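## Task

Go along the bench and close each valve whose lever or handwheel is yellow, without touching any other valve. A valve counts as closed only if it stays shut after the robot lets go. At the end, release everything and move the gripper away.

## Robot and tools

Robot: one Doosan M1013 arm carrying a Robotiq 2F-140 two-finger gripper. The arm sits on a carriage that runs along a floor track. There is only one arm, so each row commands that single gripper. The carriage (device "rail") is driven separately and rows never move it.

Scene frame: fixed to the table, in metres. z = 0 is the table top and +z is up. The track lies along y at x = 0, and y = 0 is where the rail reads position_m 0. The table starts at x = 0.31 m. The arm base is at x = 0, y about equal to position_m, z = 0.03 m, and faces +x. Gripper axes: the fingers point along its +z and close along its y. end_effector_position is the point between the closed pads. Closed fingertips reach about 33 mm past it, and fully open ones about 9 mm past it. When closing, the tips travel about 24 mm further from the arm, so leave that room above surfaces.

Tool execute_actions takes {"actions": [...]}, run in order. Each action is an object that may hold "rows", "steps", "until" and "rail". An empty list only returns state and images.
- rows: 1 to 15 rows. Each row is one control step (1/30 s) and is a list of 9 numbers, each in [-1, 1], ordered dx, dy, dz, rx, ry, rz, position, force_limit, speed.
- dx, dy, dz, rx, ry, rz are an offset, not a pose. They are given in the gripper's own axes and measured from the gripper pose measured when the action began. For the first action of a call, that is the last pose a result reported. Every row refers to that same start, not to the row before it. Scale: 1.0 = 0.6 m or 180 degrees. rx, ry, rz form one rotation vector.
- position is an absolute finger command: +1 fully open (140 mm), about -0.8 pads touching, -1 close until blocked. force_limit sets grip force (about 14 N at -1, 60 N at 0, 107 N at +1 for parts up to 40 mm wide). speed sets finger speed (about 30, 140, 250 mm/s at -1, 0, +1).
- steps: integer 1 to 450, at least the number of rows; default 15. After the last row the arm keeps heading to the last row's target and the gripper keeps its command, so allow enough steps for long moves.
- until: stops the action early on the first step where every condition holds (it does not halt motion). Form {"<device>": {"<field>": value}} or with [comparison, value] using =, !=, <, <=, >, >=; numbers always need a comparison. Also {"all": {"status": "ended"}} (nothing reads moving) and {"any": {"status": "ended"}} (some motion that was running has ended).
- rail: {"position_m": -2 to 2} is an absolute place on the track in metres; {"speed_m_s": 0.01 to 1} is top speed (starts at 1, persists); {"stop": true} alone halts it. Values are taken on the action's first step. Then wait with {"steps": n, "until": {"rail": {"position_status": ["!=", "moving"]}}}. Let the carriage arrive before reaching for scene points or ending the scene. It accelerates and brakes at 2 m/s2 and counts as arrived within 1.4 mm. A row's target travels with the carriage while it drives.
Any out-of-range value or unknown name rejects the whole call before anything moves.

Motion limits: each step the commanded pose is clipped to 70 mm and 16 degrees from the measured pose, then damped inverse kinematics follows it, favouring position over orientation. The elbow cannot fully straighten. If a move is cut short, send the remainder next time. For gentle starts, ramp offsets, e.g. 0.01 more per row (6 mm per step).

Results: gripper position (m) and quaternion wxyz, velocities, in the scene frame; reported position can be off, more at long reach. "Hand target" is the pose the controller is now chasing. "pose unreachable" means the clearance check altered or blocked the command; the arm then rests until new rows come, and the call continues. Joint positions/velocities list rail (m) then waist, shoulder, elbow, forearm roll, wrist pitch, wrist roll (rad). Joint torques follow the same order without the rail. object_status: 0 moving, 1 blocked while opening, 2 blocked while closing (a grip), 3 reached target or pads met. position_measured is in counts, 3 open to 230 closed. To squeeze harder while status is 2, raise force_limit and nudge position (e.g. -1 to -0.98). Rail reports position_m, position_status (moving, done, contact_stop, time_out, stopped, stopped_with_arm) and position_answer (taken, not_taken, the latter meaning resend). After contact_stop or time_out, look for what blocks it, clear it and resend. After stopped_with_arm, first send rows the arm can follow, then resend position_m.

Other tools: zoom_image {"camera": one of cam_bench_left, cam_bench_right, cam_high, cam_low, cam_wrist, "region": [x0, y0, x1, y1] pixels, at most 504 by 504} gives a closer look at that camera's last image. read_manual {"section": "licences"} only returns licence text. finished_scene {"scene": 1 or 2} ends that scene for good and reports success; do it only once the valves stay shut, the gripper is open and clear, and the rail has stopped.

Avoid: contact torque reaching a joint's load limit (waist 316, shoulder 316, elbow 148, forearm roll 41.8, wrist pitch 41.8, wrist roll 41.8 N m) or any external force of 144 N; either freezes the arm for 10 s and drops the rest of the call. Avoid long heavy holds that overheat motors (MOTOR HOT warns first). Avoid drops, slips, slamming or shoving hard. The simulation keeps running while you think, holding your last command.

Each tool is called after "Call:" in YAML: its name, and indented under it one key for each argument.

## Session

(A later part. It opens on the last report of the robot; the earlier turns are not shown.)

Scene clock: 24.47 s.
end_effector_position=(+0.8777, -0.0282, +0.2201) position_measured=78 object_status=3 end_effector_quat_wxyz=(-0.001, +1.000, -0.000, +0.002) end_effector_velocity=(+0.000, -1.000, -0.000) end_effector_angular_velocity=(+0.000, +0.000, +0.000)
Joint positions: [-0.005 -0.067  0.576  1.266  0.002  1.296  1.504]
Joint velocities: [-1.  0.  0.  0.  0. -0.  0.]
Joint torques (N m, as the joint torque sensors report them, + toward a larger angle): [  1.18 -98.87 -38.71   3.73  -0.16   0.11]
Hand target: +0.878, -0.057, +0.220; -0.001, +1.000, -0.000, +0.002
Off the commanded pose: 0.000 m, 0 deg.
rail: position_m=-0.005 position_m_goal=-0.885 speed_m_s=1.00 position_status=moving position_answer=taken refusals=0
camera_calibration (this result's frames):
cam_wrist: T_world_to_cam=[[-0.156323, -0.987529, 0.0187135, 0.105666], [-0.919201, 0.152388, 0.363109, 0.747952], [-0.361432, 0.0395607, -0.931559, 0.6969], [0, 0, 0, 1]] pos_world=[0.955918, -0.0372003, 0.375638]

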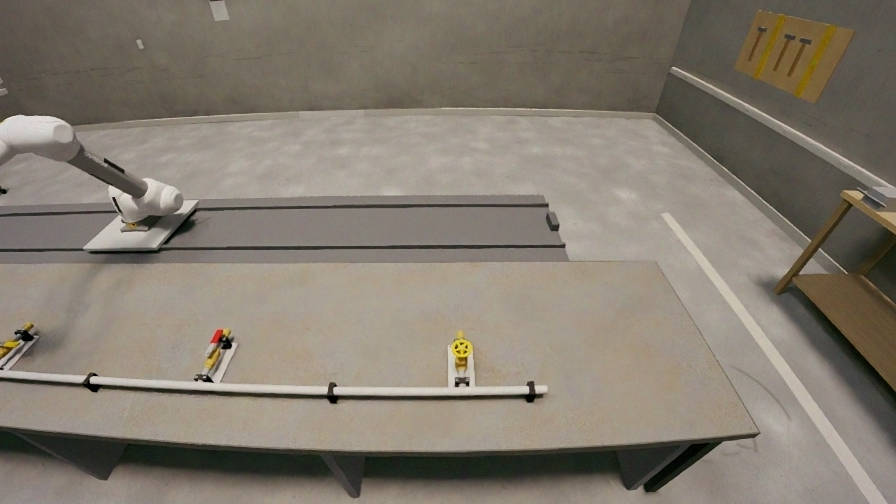

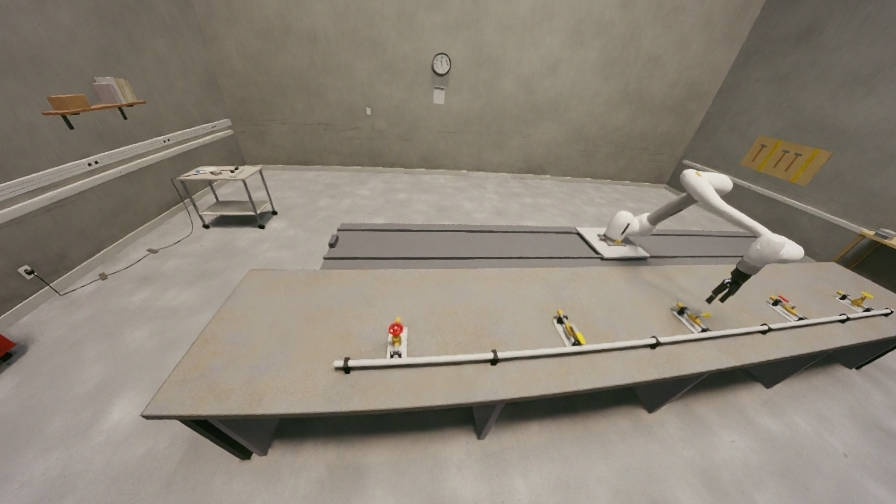

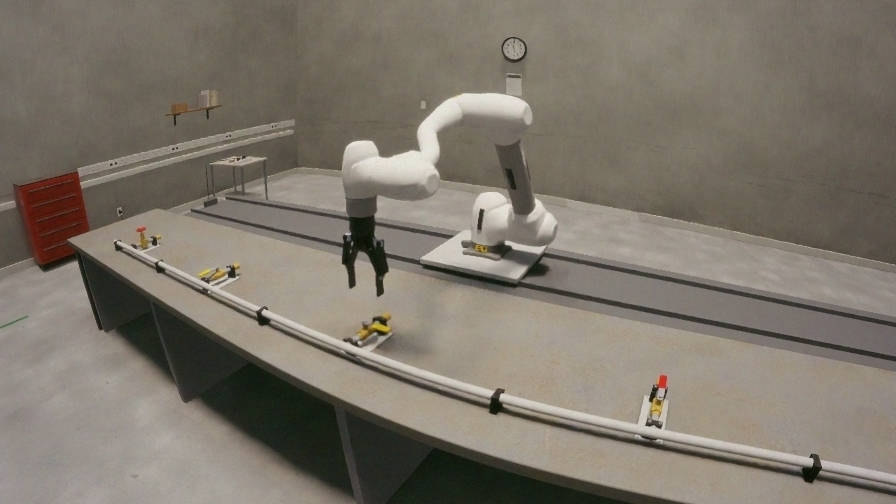

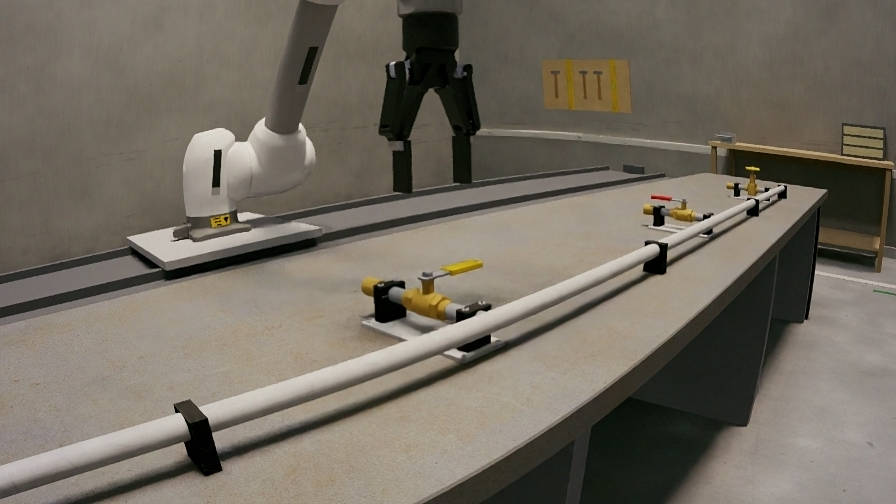

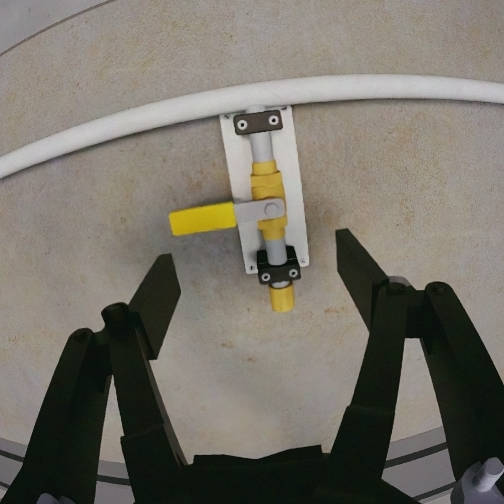

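Call:
execute_actions:
  actions:
    - {"rows":[[0.008,0,0.008,0,0,0,-0.36,1,0],[0.02,0,0.02,0,0,0,-0.36,1,0],[0.035,0,0.035,0,0,0,-0.36,1,0],[0.05,0,0.055,0,0,0,-0.36,1,0],[0.068,0,0.075,0,0,0,-0.36,1,0],[0.085,0,0.095,0,0,0,-0.36,1,0],[0.1,0,0.112,0,0,0,-0.36,1,0],[0.112,0,0.126,0,0,0,-0.36,1,0],[0.12,0,0.138,0,0,0,-0.36,1,0]],"steps":18}
    - {"steps":60,"until":{"rail":{"position_status":["!=","moving"]}}}

Scene clock: 25.60 s.
end_effector_position=(+0.9499, -0.9095, +0.1376) position_measured=174 object_status=3 end_effector_quat_wxyz=(-0.001, +1.000, -0.000, +0.002) end_effector_velocity=(+0.000, -0.006, -0.000) end_effector_angular_velocity=(+0.000, +0.000, +0.003)
Joint positions: [-0.886 -0.062  0.736  1.147  0.002  1.255  1.509]
Joint velocities: [-0.008  0.003  0.    -0.     0.     0.     0.   ]
Joint torques (N m, as the joint torque sensors report them, + toward a larger angle): [  22.05 -112.94  -38.32    4.35   -0.31    0.11]
Hand target: +0.950, -0.909, +0.138; -0.001, +1.000, -0.000, +0.002
Off the commanded pose: 0.000 m, 0 deg.
rail: position_m=-0.886 position_m_goal=-0.885 speed_m_s=1.00 position_status=done position_answer=taken refusals=0
camera_calibration (this result's frames):
cam_wrist: T_world_to_cam=[[-0.156371, -0.987522, 0.0186523, -0.751715], [-0.919211, 0.152412, 0.363074, 0.978648], [-0.361386, 0.0396288, -0.931574, 0.681012], [0, 0, 0, 1]] pos_world=[1.02815, -0.918481, 0.293113]

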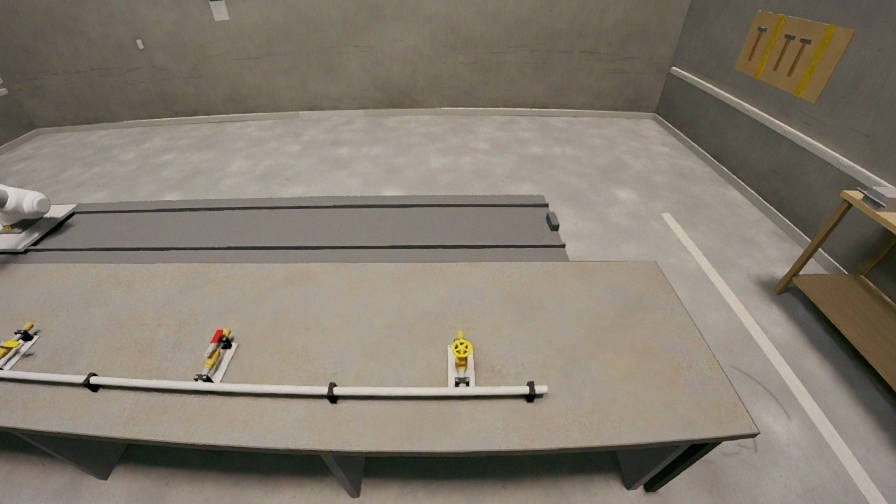

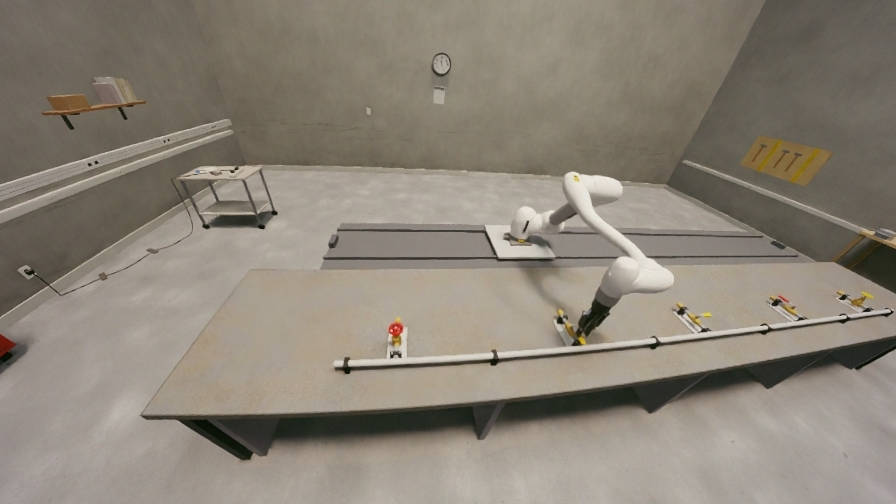

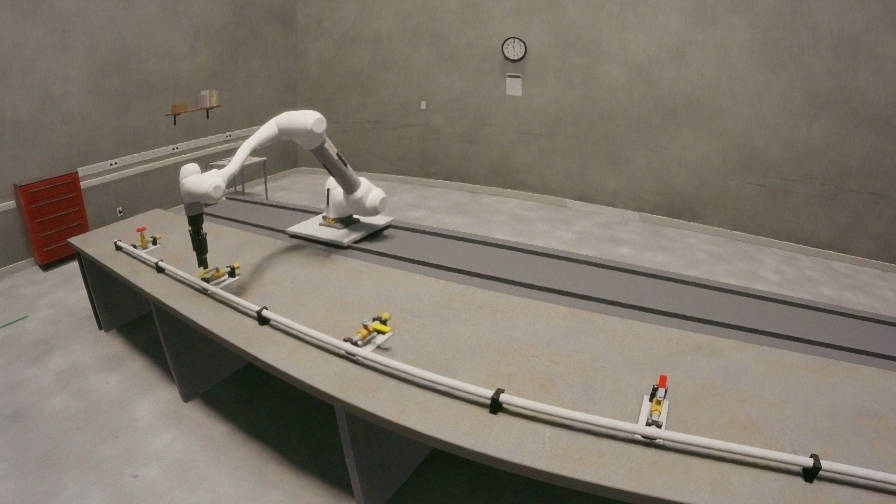

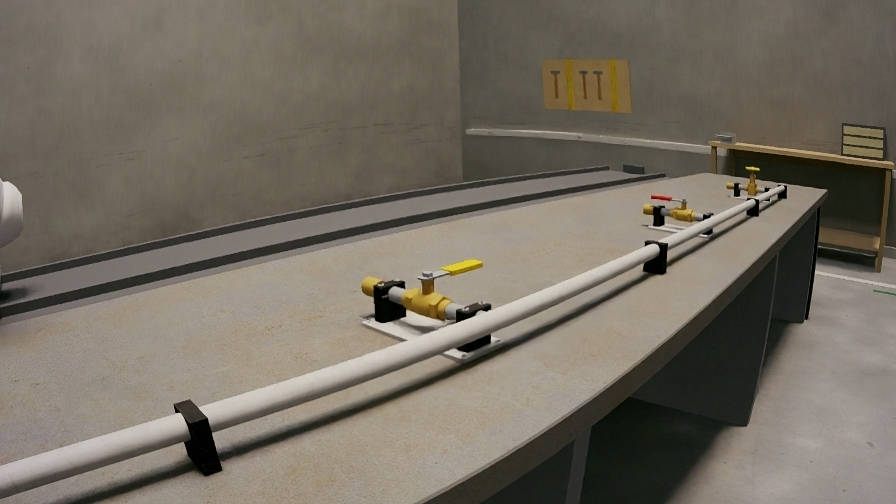

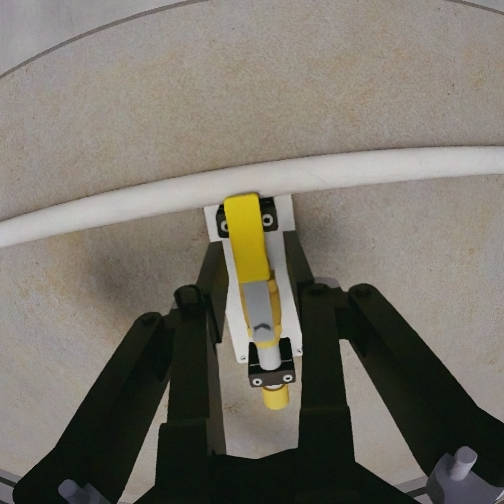

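Call:
execute_actions:
  actions: []

Call:
zoom_image:
  camera: "cam_wrist"
  region: [150, 150, 370, 400]

Scene clock: 26.10 s.
end_effector_position=(+0.9499, -0.9084, +0.1376) position_measured=174 object_status=3 end_effector_quat_wxyz=(-0.001, +1.000, -0.000, +0.002) end_effector_velocity=(+0.000, -0.000, -0.000) end_effector_angular_velocity=(+0.000, +0.000, +0.000)
Joint positions: [-0.885 -0.061  0.736  1.147  0.002  1.255  1.509]
Joint velocities: [ 0. -0.  0. -0.  0. -0. -0.]
Joint torques (N m, as the joint torque sensors report them, + toward a larger angle): [   2.16 -111.65  -38.32    3.74   -0.25    0.02]
Hand target: +0.950, -0.909, +0.138; -0.001, +1.000, -0.000, +0.002
Off the commanded pose: 0.000 m, 0 deg.
rail: position_m=-0.885 position_m_goal=-0.885 speed_m_s=1.00 position_status=done position_answer=taken refusals=0
camera_calibration (this result's frames):
cam_wrist: T_world_to_cam=[[-0.156043, -0.987574, 0.018656, -0.751047], [-0.919247, 0.152106, 0.36311, 0.978258], [-0.361436, 0.0395112, -0.931559, 0.680882], [0, 0, 0, 1]] pos_world=[1.02816, -0.917415, 0.293078]

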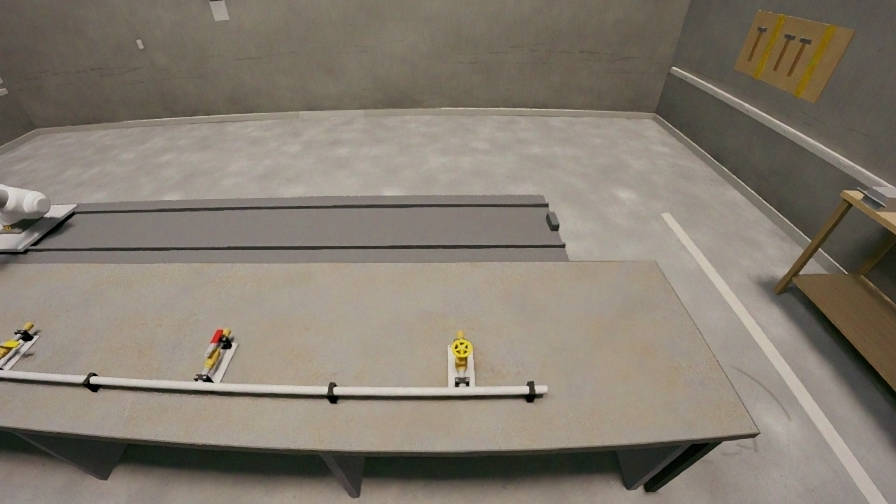

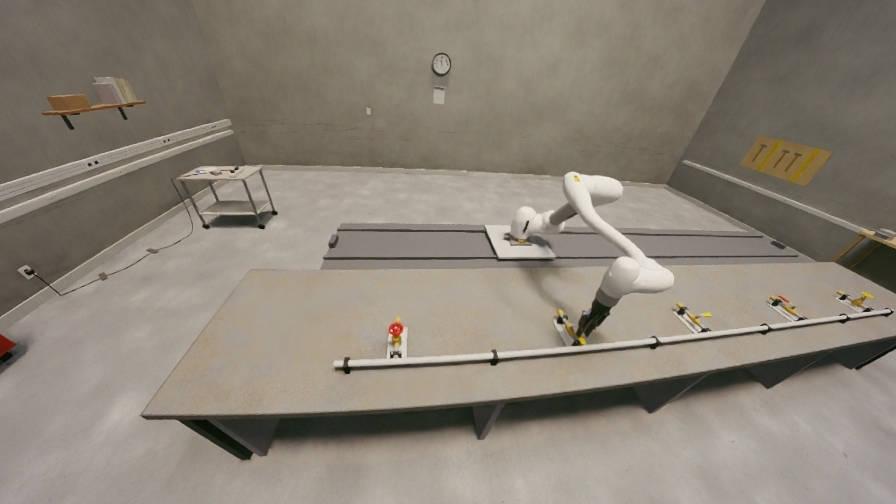

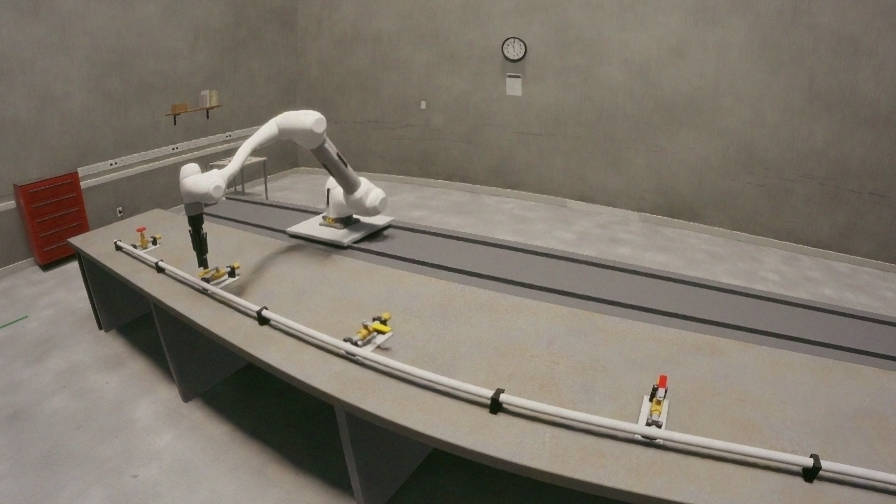

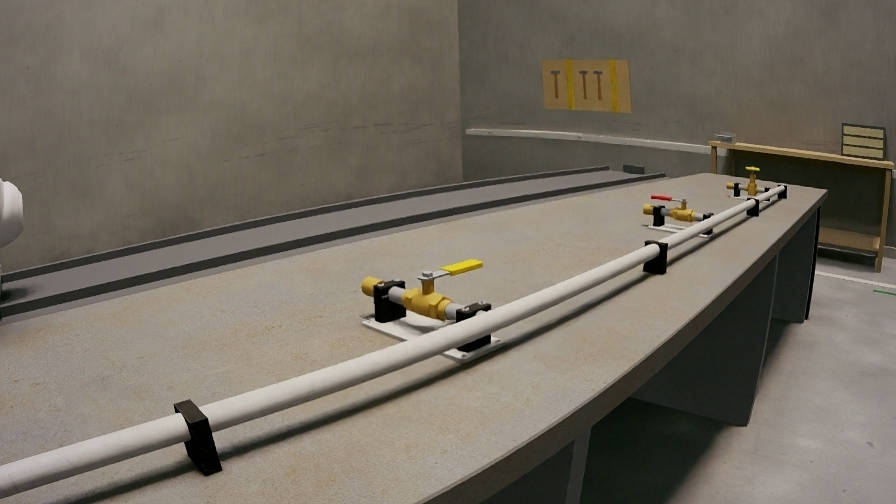

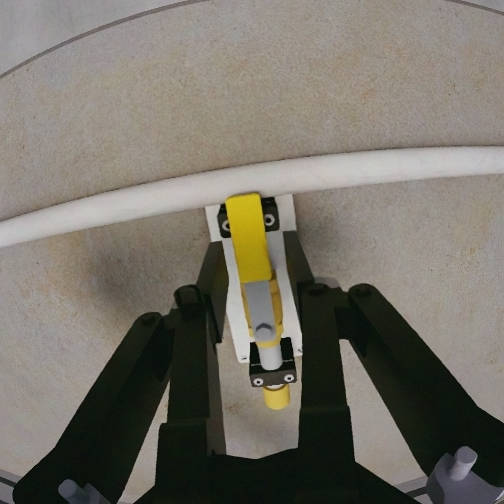

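Region (150, 150, 370, 400) of cam_wrist's 504x504 image, scaled by 2.016, with more detail than that image has; it fills the left 444 columns of this view, and the rest is white.

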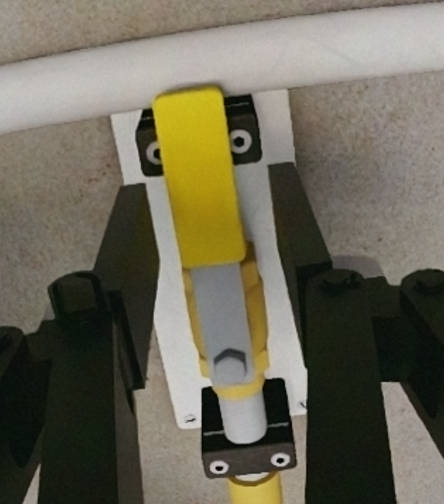

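Call:
execute_actions:
  actions:
    - {"rows":[[0,-0.001,0.004,0,0,0,-0.36,1,0],[0,-0.002,0.009,0,0,0,-0.36,1,0],[0,-0.003,0.015,0,0,0,-0.36,1,0],[0,-0.004,0.022,0,0,0,-0.36,1,0],[0,-0.004,0.029,0,0,0,-0.36,1,0],[0,-0.004,0.036,0,0,0,-0.36,1,0],[0,-0.004,0.043,0,0,0,-0.36,1,0],[0,-0.004,0.049,0,0,0,-0.36,1,0],[0,-0.004,0.054,0,0,0,-0.36,1,0],[0,-0.004,0.058,0,0,0,-0.36,1,0],[0,-0.004,0.058,0,0,0,-0.36,1,0],[0,-0.002,0.058,0,0,0,-0.36,1,0],[0,0,0.058,0,0,0,-0.36,1,0],[0,0.002,0.058,0,0,0,-0.36,1,0]],"steps":18}

Call:
zoom_image:
  camera: "cam_wrist"
  region: [150, 150, 370, 400]

Scene clock: 26.97 s.
end_effector_position=(+0.9500, -0.9090, +0.1030) position_measured=174 object_status=3 end_effector_quat_wxyz=(-0.001, +1.000, +0.000, +0.002) end_effector_velocity=(-0.000, -0.006, -0.002) end_effector_angular_velocity=(-0.000, -0.000, +0.000)
Joint positions: [-0.885 -0.062  0.757  1.176  0.002  1.206  1.508]
Joint velocities: [ 0.    -0.006  0.001  0.001 -0.    -0.003 -0.006]
Joint torques (N m, as the joint torque sensors report them, + toward a larger angle): [   3.24 -111.63  -38.1     3.76   -0.22   -0.01]
Hand target: +0.950, -0.909, +0.103; -0.001, +1.000, -0.000, +0.002
Off the commanded pose: 0.001 m, 0 deg.
rail: position_m=-0.885 position_m_goal=-0.885 speed_m_s=1.00 position_status=done position_answer=taken refusals=0
camera_calibration (this result's frames):
cam_wrist: T_world_to_cam=[[-0.155912, -0.987594, 0.0186822, -0.751067], [-0.91928, 0.151995, 0.363073, 0.990921], [-0.361408, 0.0394332, -0.931573, 0.648611], [0, 0, 0, 1]] pos_world=[1.02825, -0.917942, 0.258483]

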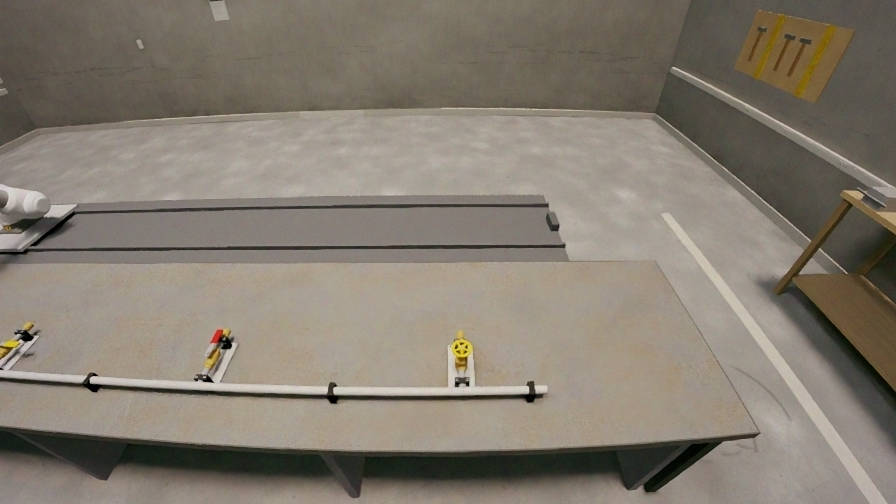

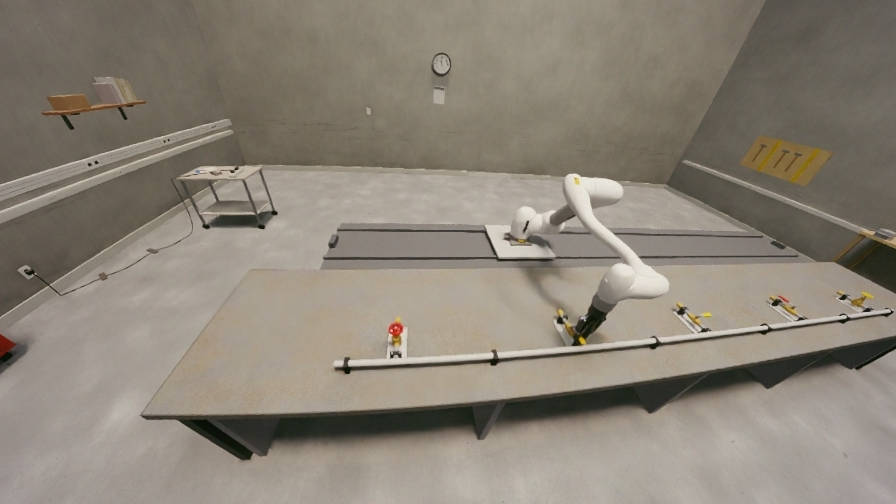

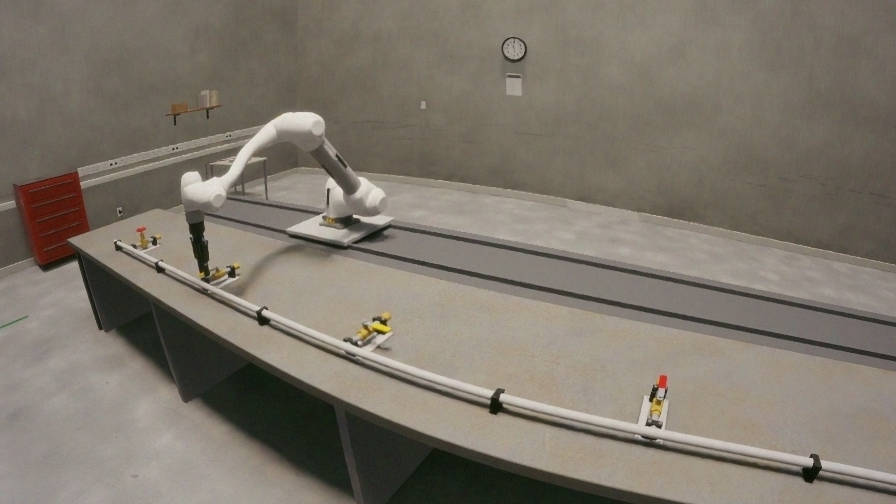

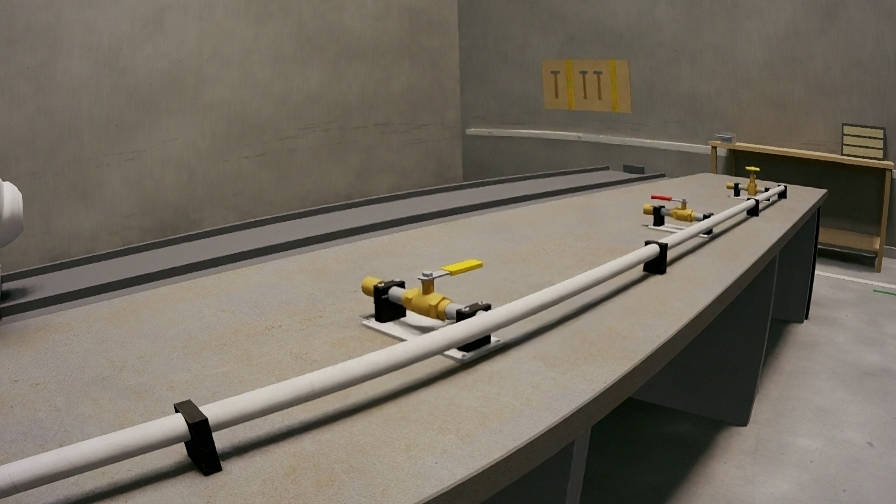

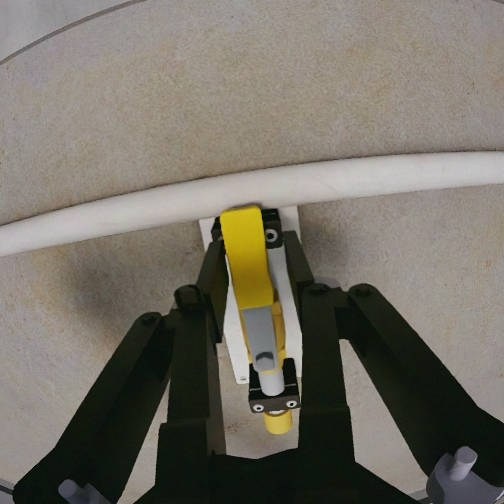

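Region (150, 150, 370, 400) of cam_wrist's 504x504 image, scaled by 2.016, with more detail than that image has; it fills the left 444 columns of this view, and the rest is white.

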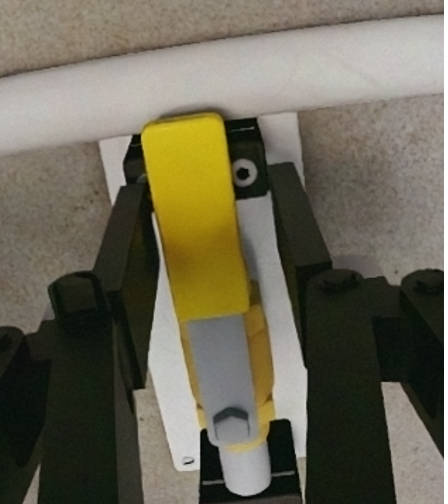

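Call:
execute_actions:
  actions:
    - {"rows":[[-0.0003,0.004,0,0,0,0.0056,-0.36,1,0],[-0.0005,0.007,0,0,0,0.0111,-0.36,1,0],[-0.0012,0.0113,0,0,0,0.0222,-0.36,1,0],[-0.0021,0.0155,0,0,0,0.0333,-0.36,1,0],[-0.003,0.0196,0,0,0,0.0444,-0.36,1,0],[-0.0041,0.0236,0,0,0,0.0556,-0.36,1,0],[-0.0054,0.0277,0,0,0,0.0667,-0.36,1,0],[-0.0068,0.0316,0,0,0,0.0778,-0.36,1,0],[-0.0083,0.0356,0,0,0,0.0889,-0.36,1,0],[-0.01,0.0394,0,0,0,0.1,-0.36,1,0],[-0.0118,0.0432,0,0,0,0.1111,-0.36,1,0],[-0.0137,0.047,0,0,0,0.1222,-0.36,1,0],[-0.0158,0.0507,0,0,0,0.1333,-0.36,1,0],[-0.018,0.0543,0,0,0,0.1444,-0.36,1,0],[-0.0203,0.0578,0,0,0,0.1556,-0.36,1,0]],"steps":15}
    - {"rows":[[-0.0041,0.0206,0,0,0,0.0556,-0.36,1,0],[-0.0054,0.0247,0,0,0,0.0667,-0.36,1,0],[-0.0068,0.0286,0,0,0,0.0778,-0.36,1,0],[-0.0083,0.0326,0,0,0,0.0889,-0.36,1,0],[-0.01,0.0364,0,0,0,0.1,-0.36,1,0],[-0.0118,0.0402,0,0,0,0.1111,-0.36,1,0],[-0.0137,0.044,0,0,0,0.1222,-0.36,1,0],[-0.0158,0.0477,0,0,0,0.1333,-0.36,1,0],[-0.018,0.0513,0,0,0,0.1444,-0.36,1,0],[-0.0203,0.0548,0,0,0,0.1556,-0.36,1,0],[-0.0227,0.0582,0,0,0,0.1667,-0.36,1,0],[-0.0253,0.0616,0,0,0,0.1778,-0.36,1,0],[-0.028,0.0648,0,0,0,0.1889,-0.36,1,0],[-0.0307,0.068,0,0,0,0.2,-0.36,1,0],[-0.0336,0.0711,0,0,0,0.2111,-0.36,1,0]],"steps":15}
    - {"rows":[[-0.0041,0.0206,0,0,0,0.0556,-0.36,1,0],[-0.0054,0.0247,0,0,0,0.0667,-0.36,1,0],[-0.0068,0.0286,0,0,0,0.0778,-0.36,1,0],[-0.0083,0.0326,0,0,0,0.0889,-0.36,1,0],[-0.01,0.0364,0,0,0,0.1,-0.36,1,0],[-0.0118,0.0402,0,0,0,0.1111,-0.36,1,0],[-0.0137,0.044,0,0,0,0.1222,-0.36,1,0],[-0.0158,0.0477,0,0,0,0.1333,-0.36,1,0],[-0.018,0.0513,0,0,0,0.1444,-0.36,1,0],[-0.0203,0.0548,0,0,0,0.1556,-0.36,1,0],[-0.0227,0.0582,0,0,0,0.1667,-0.36,1,0],[-0.0253,0.0616,0,0,0,0.1778,-0.36,1,0],[-0.028,0.0648,0,0,0,0.1889,-0.36,1,0],[-0.0294,0.0664,0,0,0,0.1945,-0.36,1,0],[-0.0307,0.068,0,0,0,0.2,-0.36,1,0]],"steps":20}

Call:
zoom_image:
  camera: "cam_wrist"
  region: [130, 150, 400, 420]

Scene clock: 29.13 s.
end_effector_position=(+0.8737, -0.9759, +0.1024) position_measured=174 object_status=3 end_effector_quat_wxyz=(-0.007, +0.730, -0.683, -0.005) end_effector_velocity=(-0.008, +0.000, +0.000) end_effector_angular_velocity=(-0.039, -0.003, -0.143)
Joint positions: [-0.885 -0.149  0.647  1.372  0.018  1.123  2.918]
Joint velocities: [ 0.     0.013 -0.017  0.028 -0.042 -0.023  0.174]
Joint torques (N m, as the joint torque sensors report them, + toward a larger angle): [  2.8  -89.47 -15.38   3.58  10.72  -0.36]
Hand target: +0.873, -0.976, +0.102; -0.006, +0.728, -0.686, -0.004
Off the commanded pose: 0.000 m, 0 deg.
rail: position_m=-0.885 position_m_goal=-0.885 speed_m_s=1.00 position_status=done position_answer=taken refusals=0
camera_calibration (this result's frames):
cam_wrist: T_world_to_cam=[[-0.995826, 0.0890463, 0.0200506, 0.955298], [0.0899486, 0.920052, 0.38133, 0.797047], [0.0155084, 0.381542, -0.924221, 0.626959], [0, 0, 0, 1]] pos_world=[0.869894, -1.0576, 0.256357]

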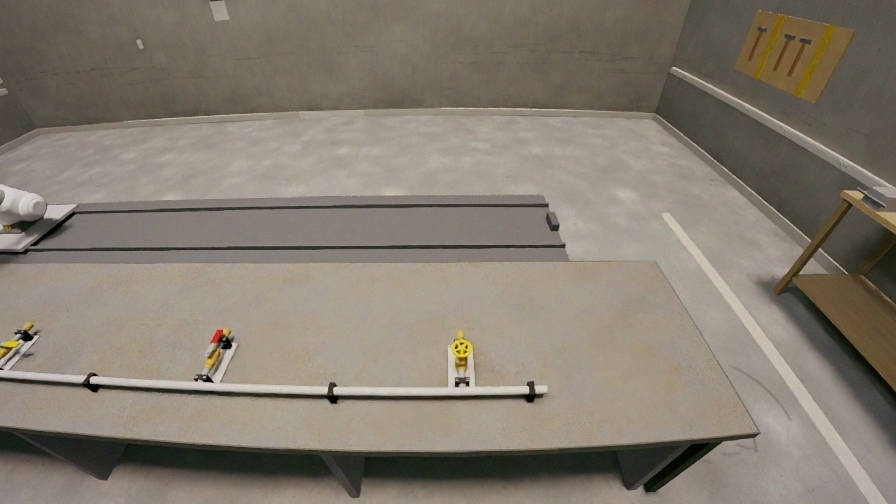

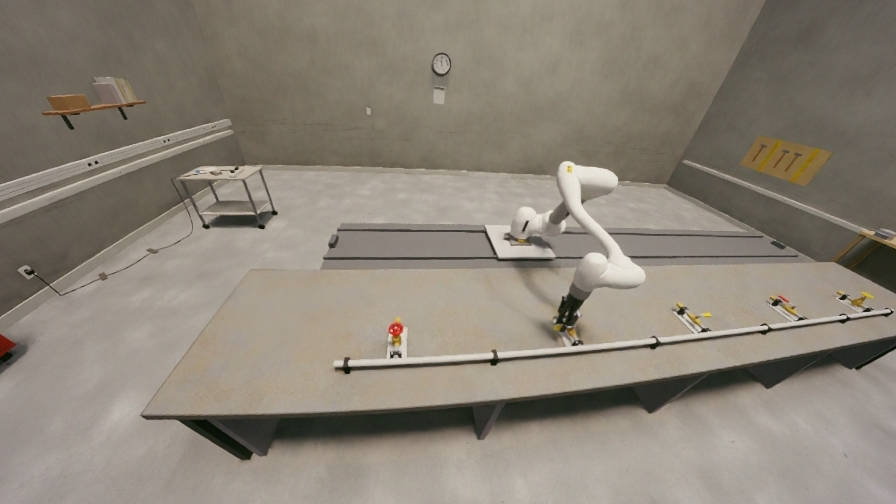

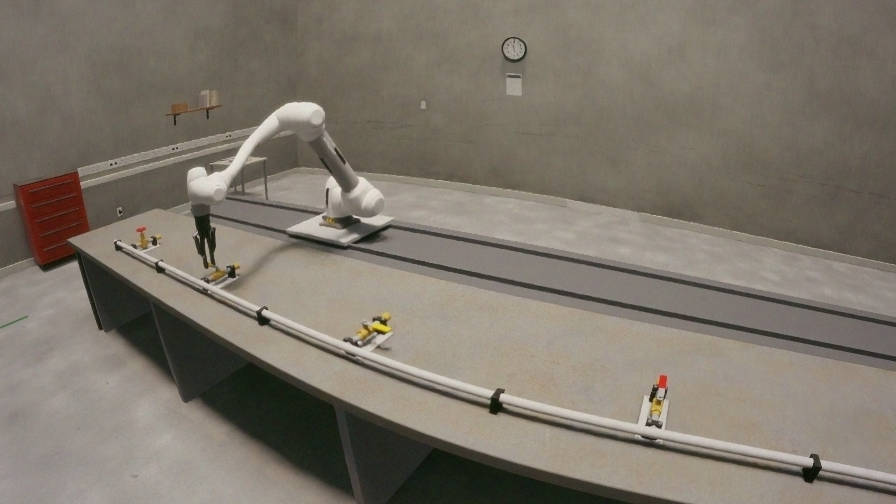

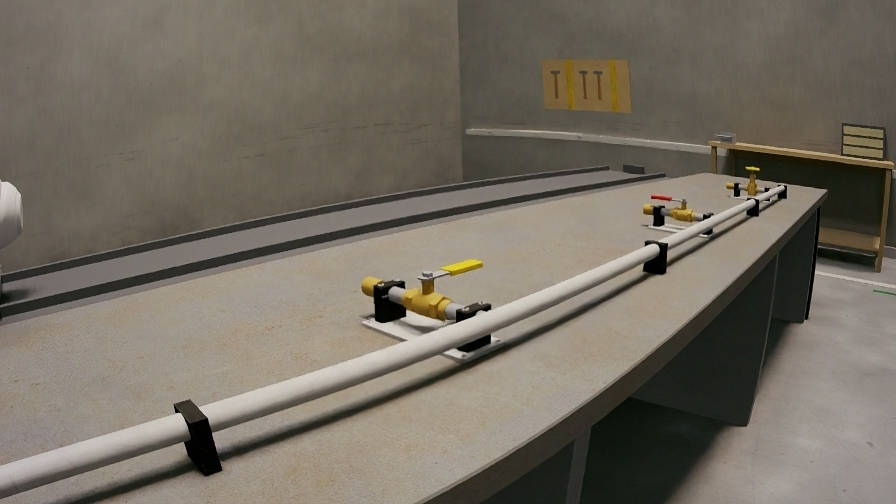

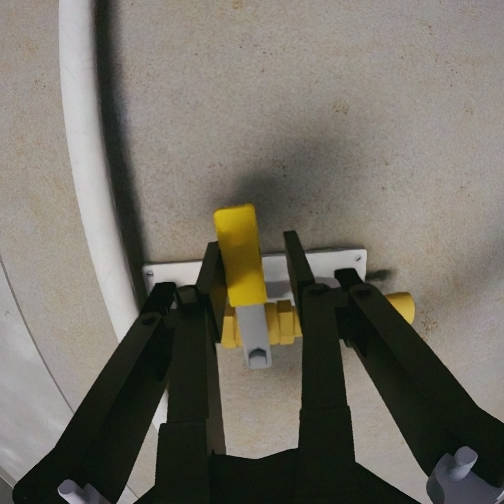

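Region (130, 150, 400, 420) of cam_wrist's 504x504 image, scaled by 1.867, with more detail than that image has.

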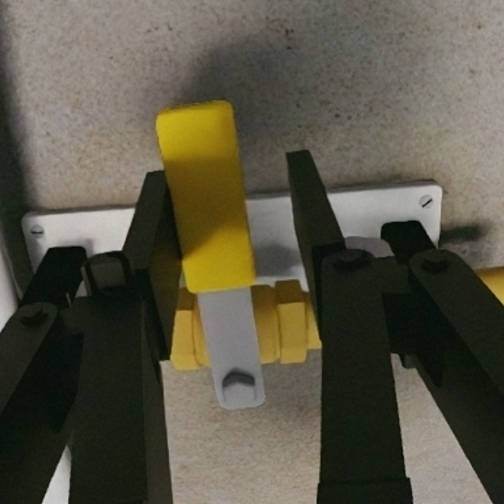

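Call:
execute_actions:
  actions:
    - {"rows":[[0,0.002,0,0,0,0.005,-0.36,1,0],[-0.0003,0.0035,0,0,0,0.009,-0.36,1,0],[-0.0006,0.005,0,0,0,0.013,-0.36,1,0],[-0.0008,0.0063,0,0,0,0.017,-0.36,1,0],[-0.001,0.0073,0,0,0,0.021,-0.36,1,0],[-0.001,0.008,0,0,0,0.021,-0.36,1,0]],"steps":11}

Scene clock: 29.60 s.
end_effector_position=(+0.8691, -0.9754, +0.1025) position_measured=174 object_status=3 end_effector_quat_wxyz=(-0.007, +0.708, -0.706, -0.005) end_effector_velocity=(-0.002, +0.000, -0.000) end_effector_angular_velocity=(+0.000, +0.001, -0.024)
Joint positions: [-0.885 -0.149  0.64   1.384  0.018  1.118  2.981]
Joint velocities: [ 0.    -0.    -0.003  0.005  0.    -0.002  0.024]
Joint torques (N m, as the joint torque sensors report them, + toward a larger angle): [  2.29 -90.15  -9.76   2.75  14.71  -0.03]
Hand target: +0.869, -0.976, +0.102; -0.006, +0.707, -0.707, -0.005
Off the commanded pose: 0.000 m, 0 deg.
rail: position_m=-0.885 position_m_goal=-0.885 speed_m_s=1.00 position_status=done position_answer=taken refusals=0
camera_calibration (this result's frames):
cam_wrist: T_world_to_cam=[[-0.988032, 0.152848, 0.0207477, 1.00614], [0.149136, 0.912248, 0.381526, 0.737976], [0.0393886, 0.380054, -0.924125, 0.604687], [0, 0, 0, 1]] pos_world=[0.860226, -1.05682, 0.256374]

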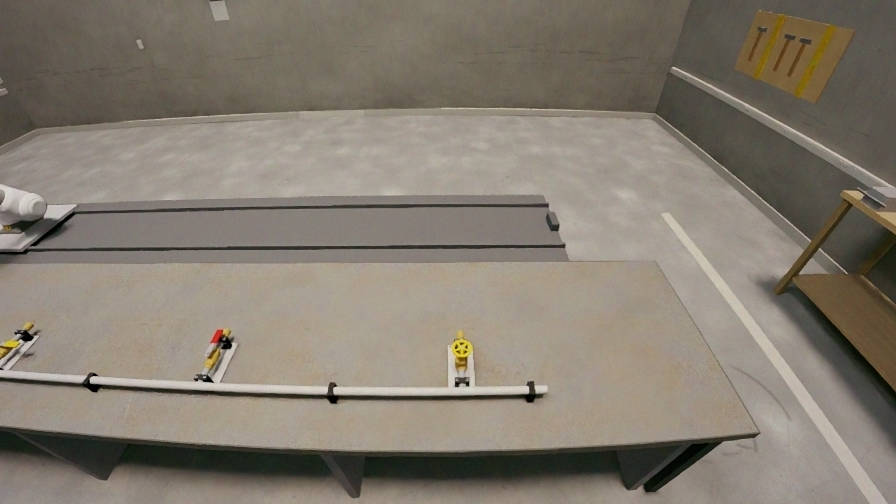

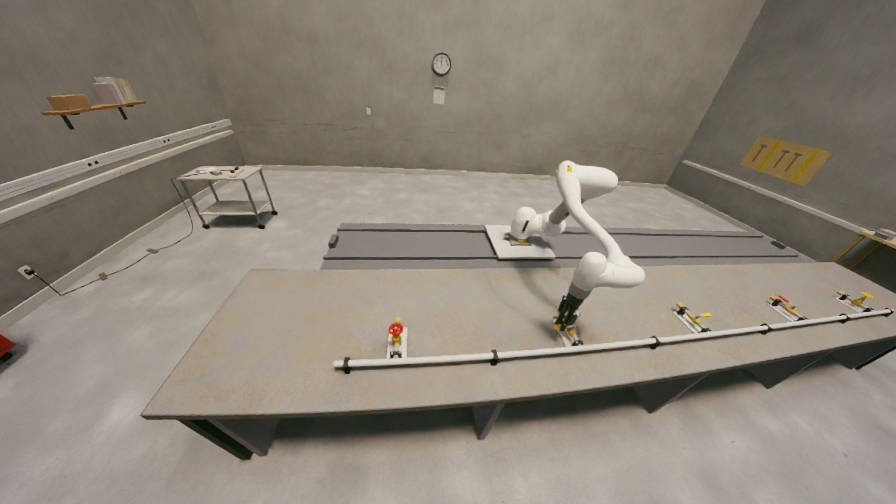

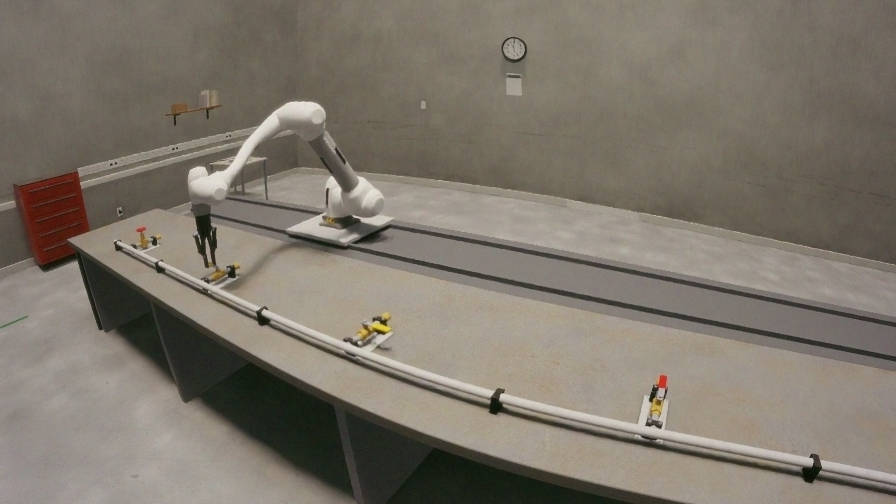

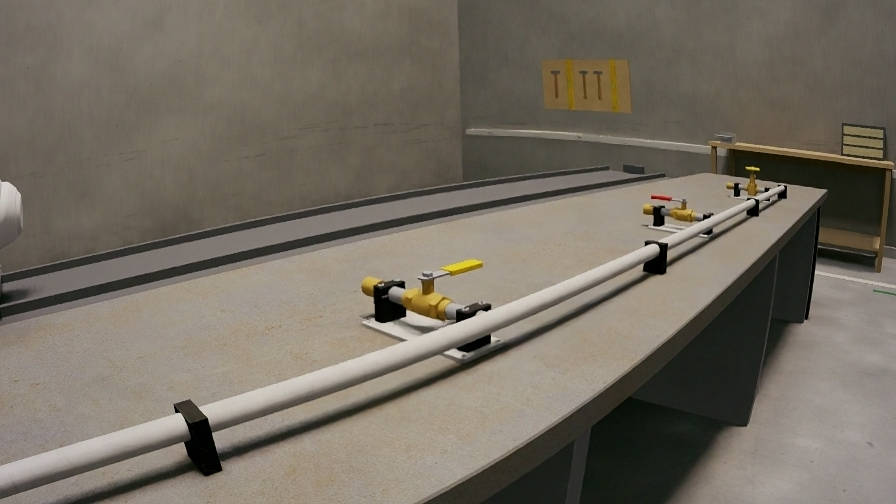

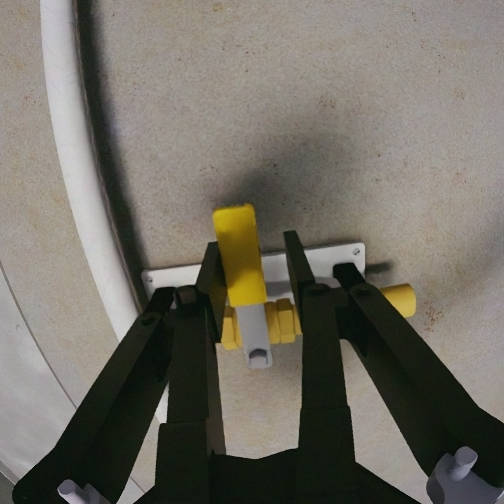

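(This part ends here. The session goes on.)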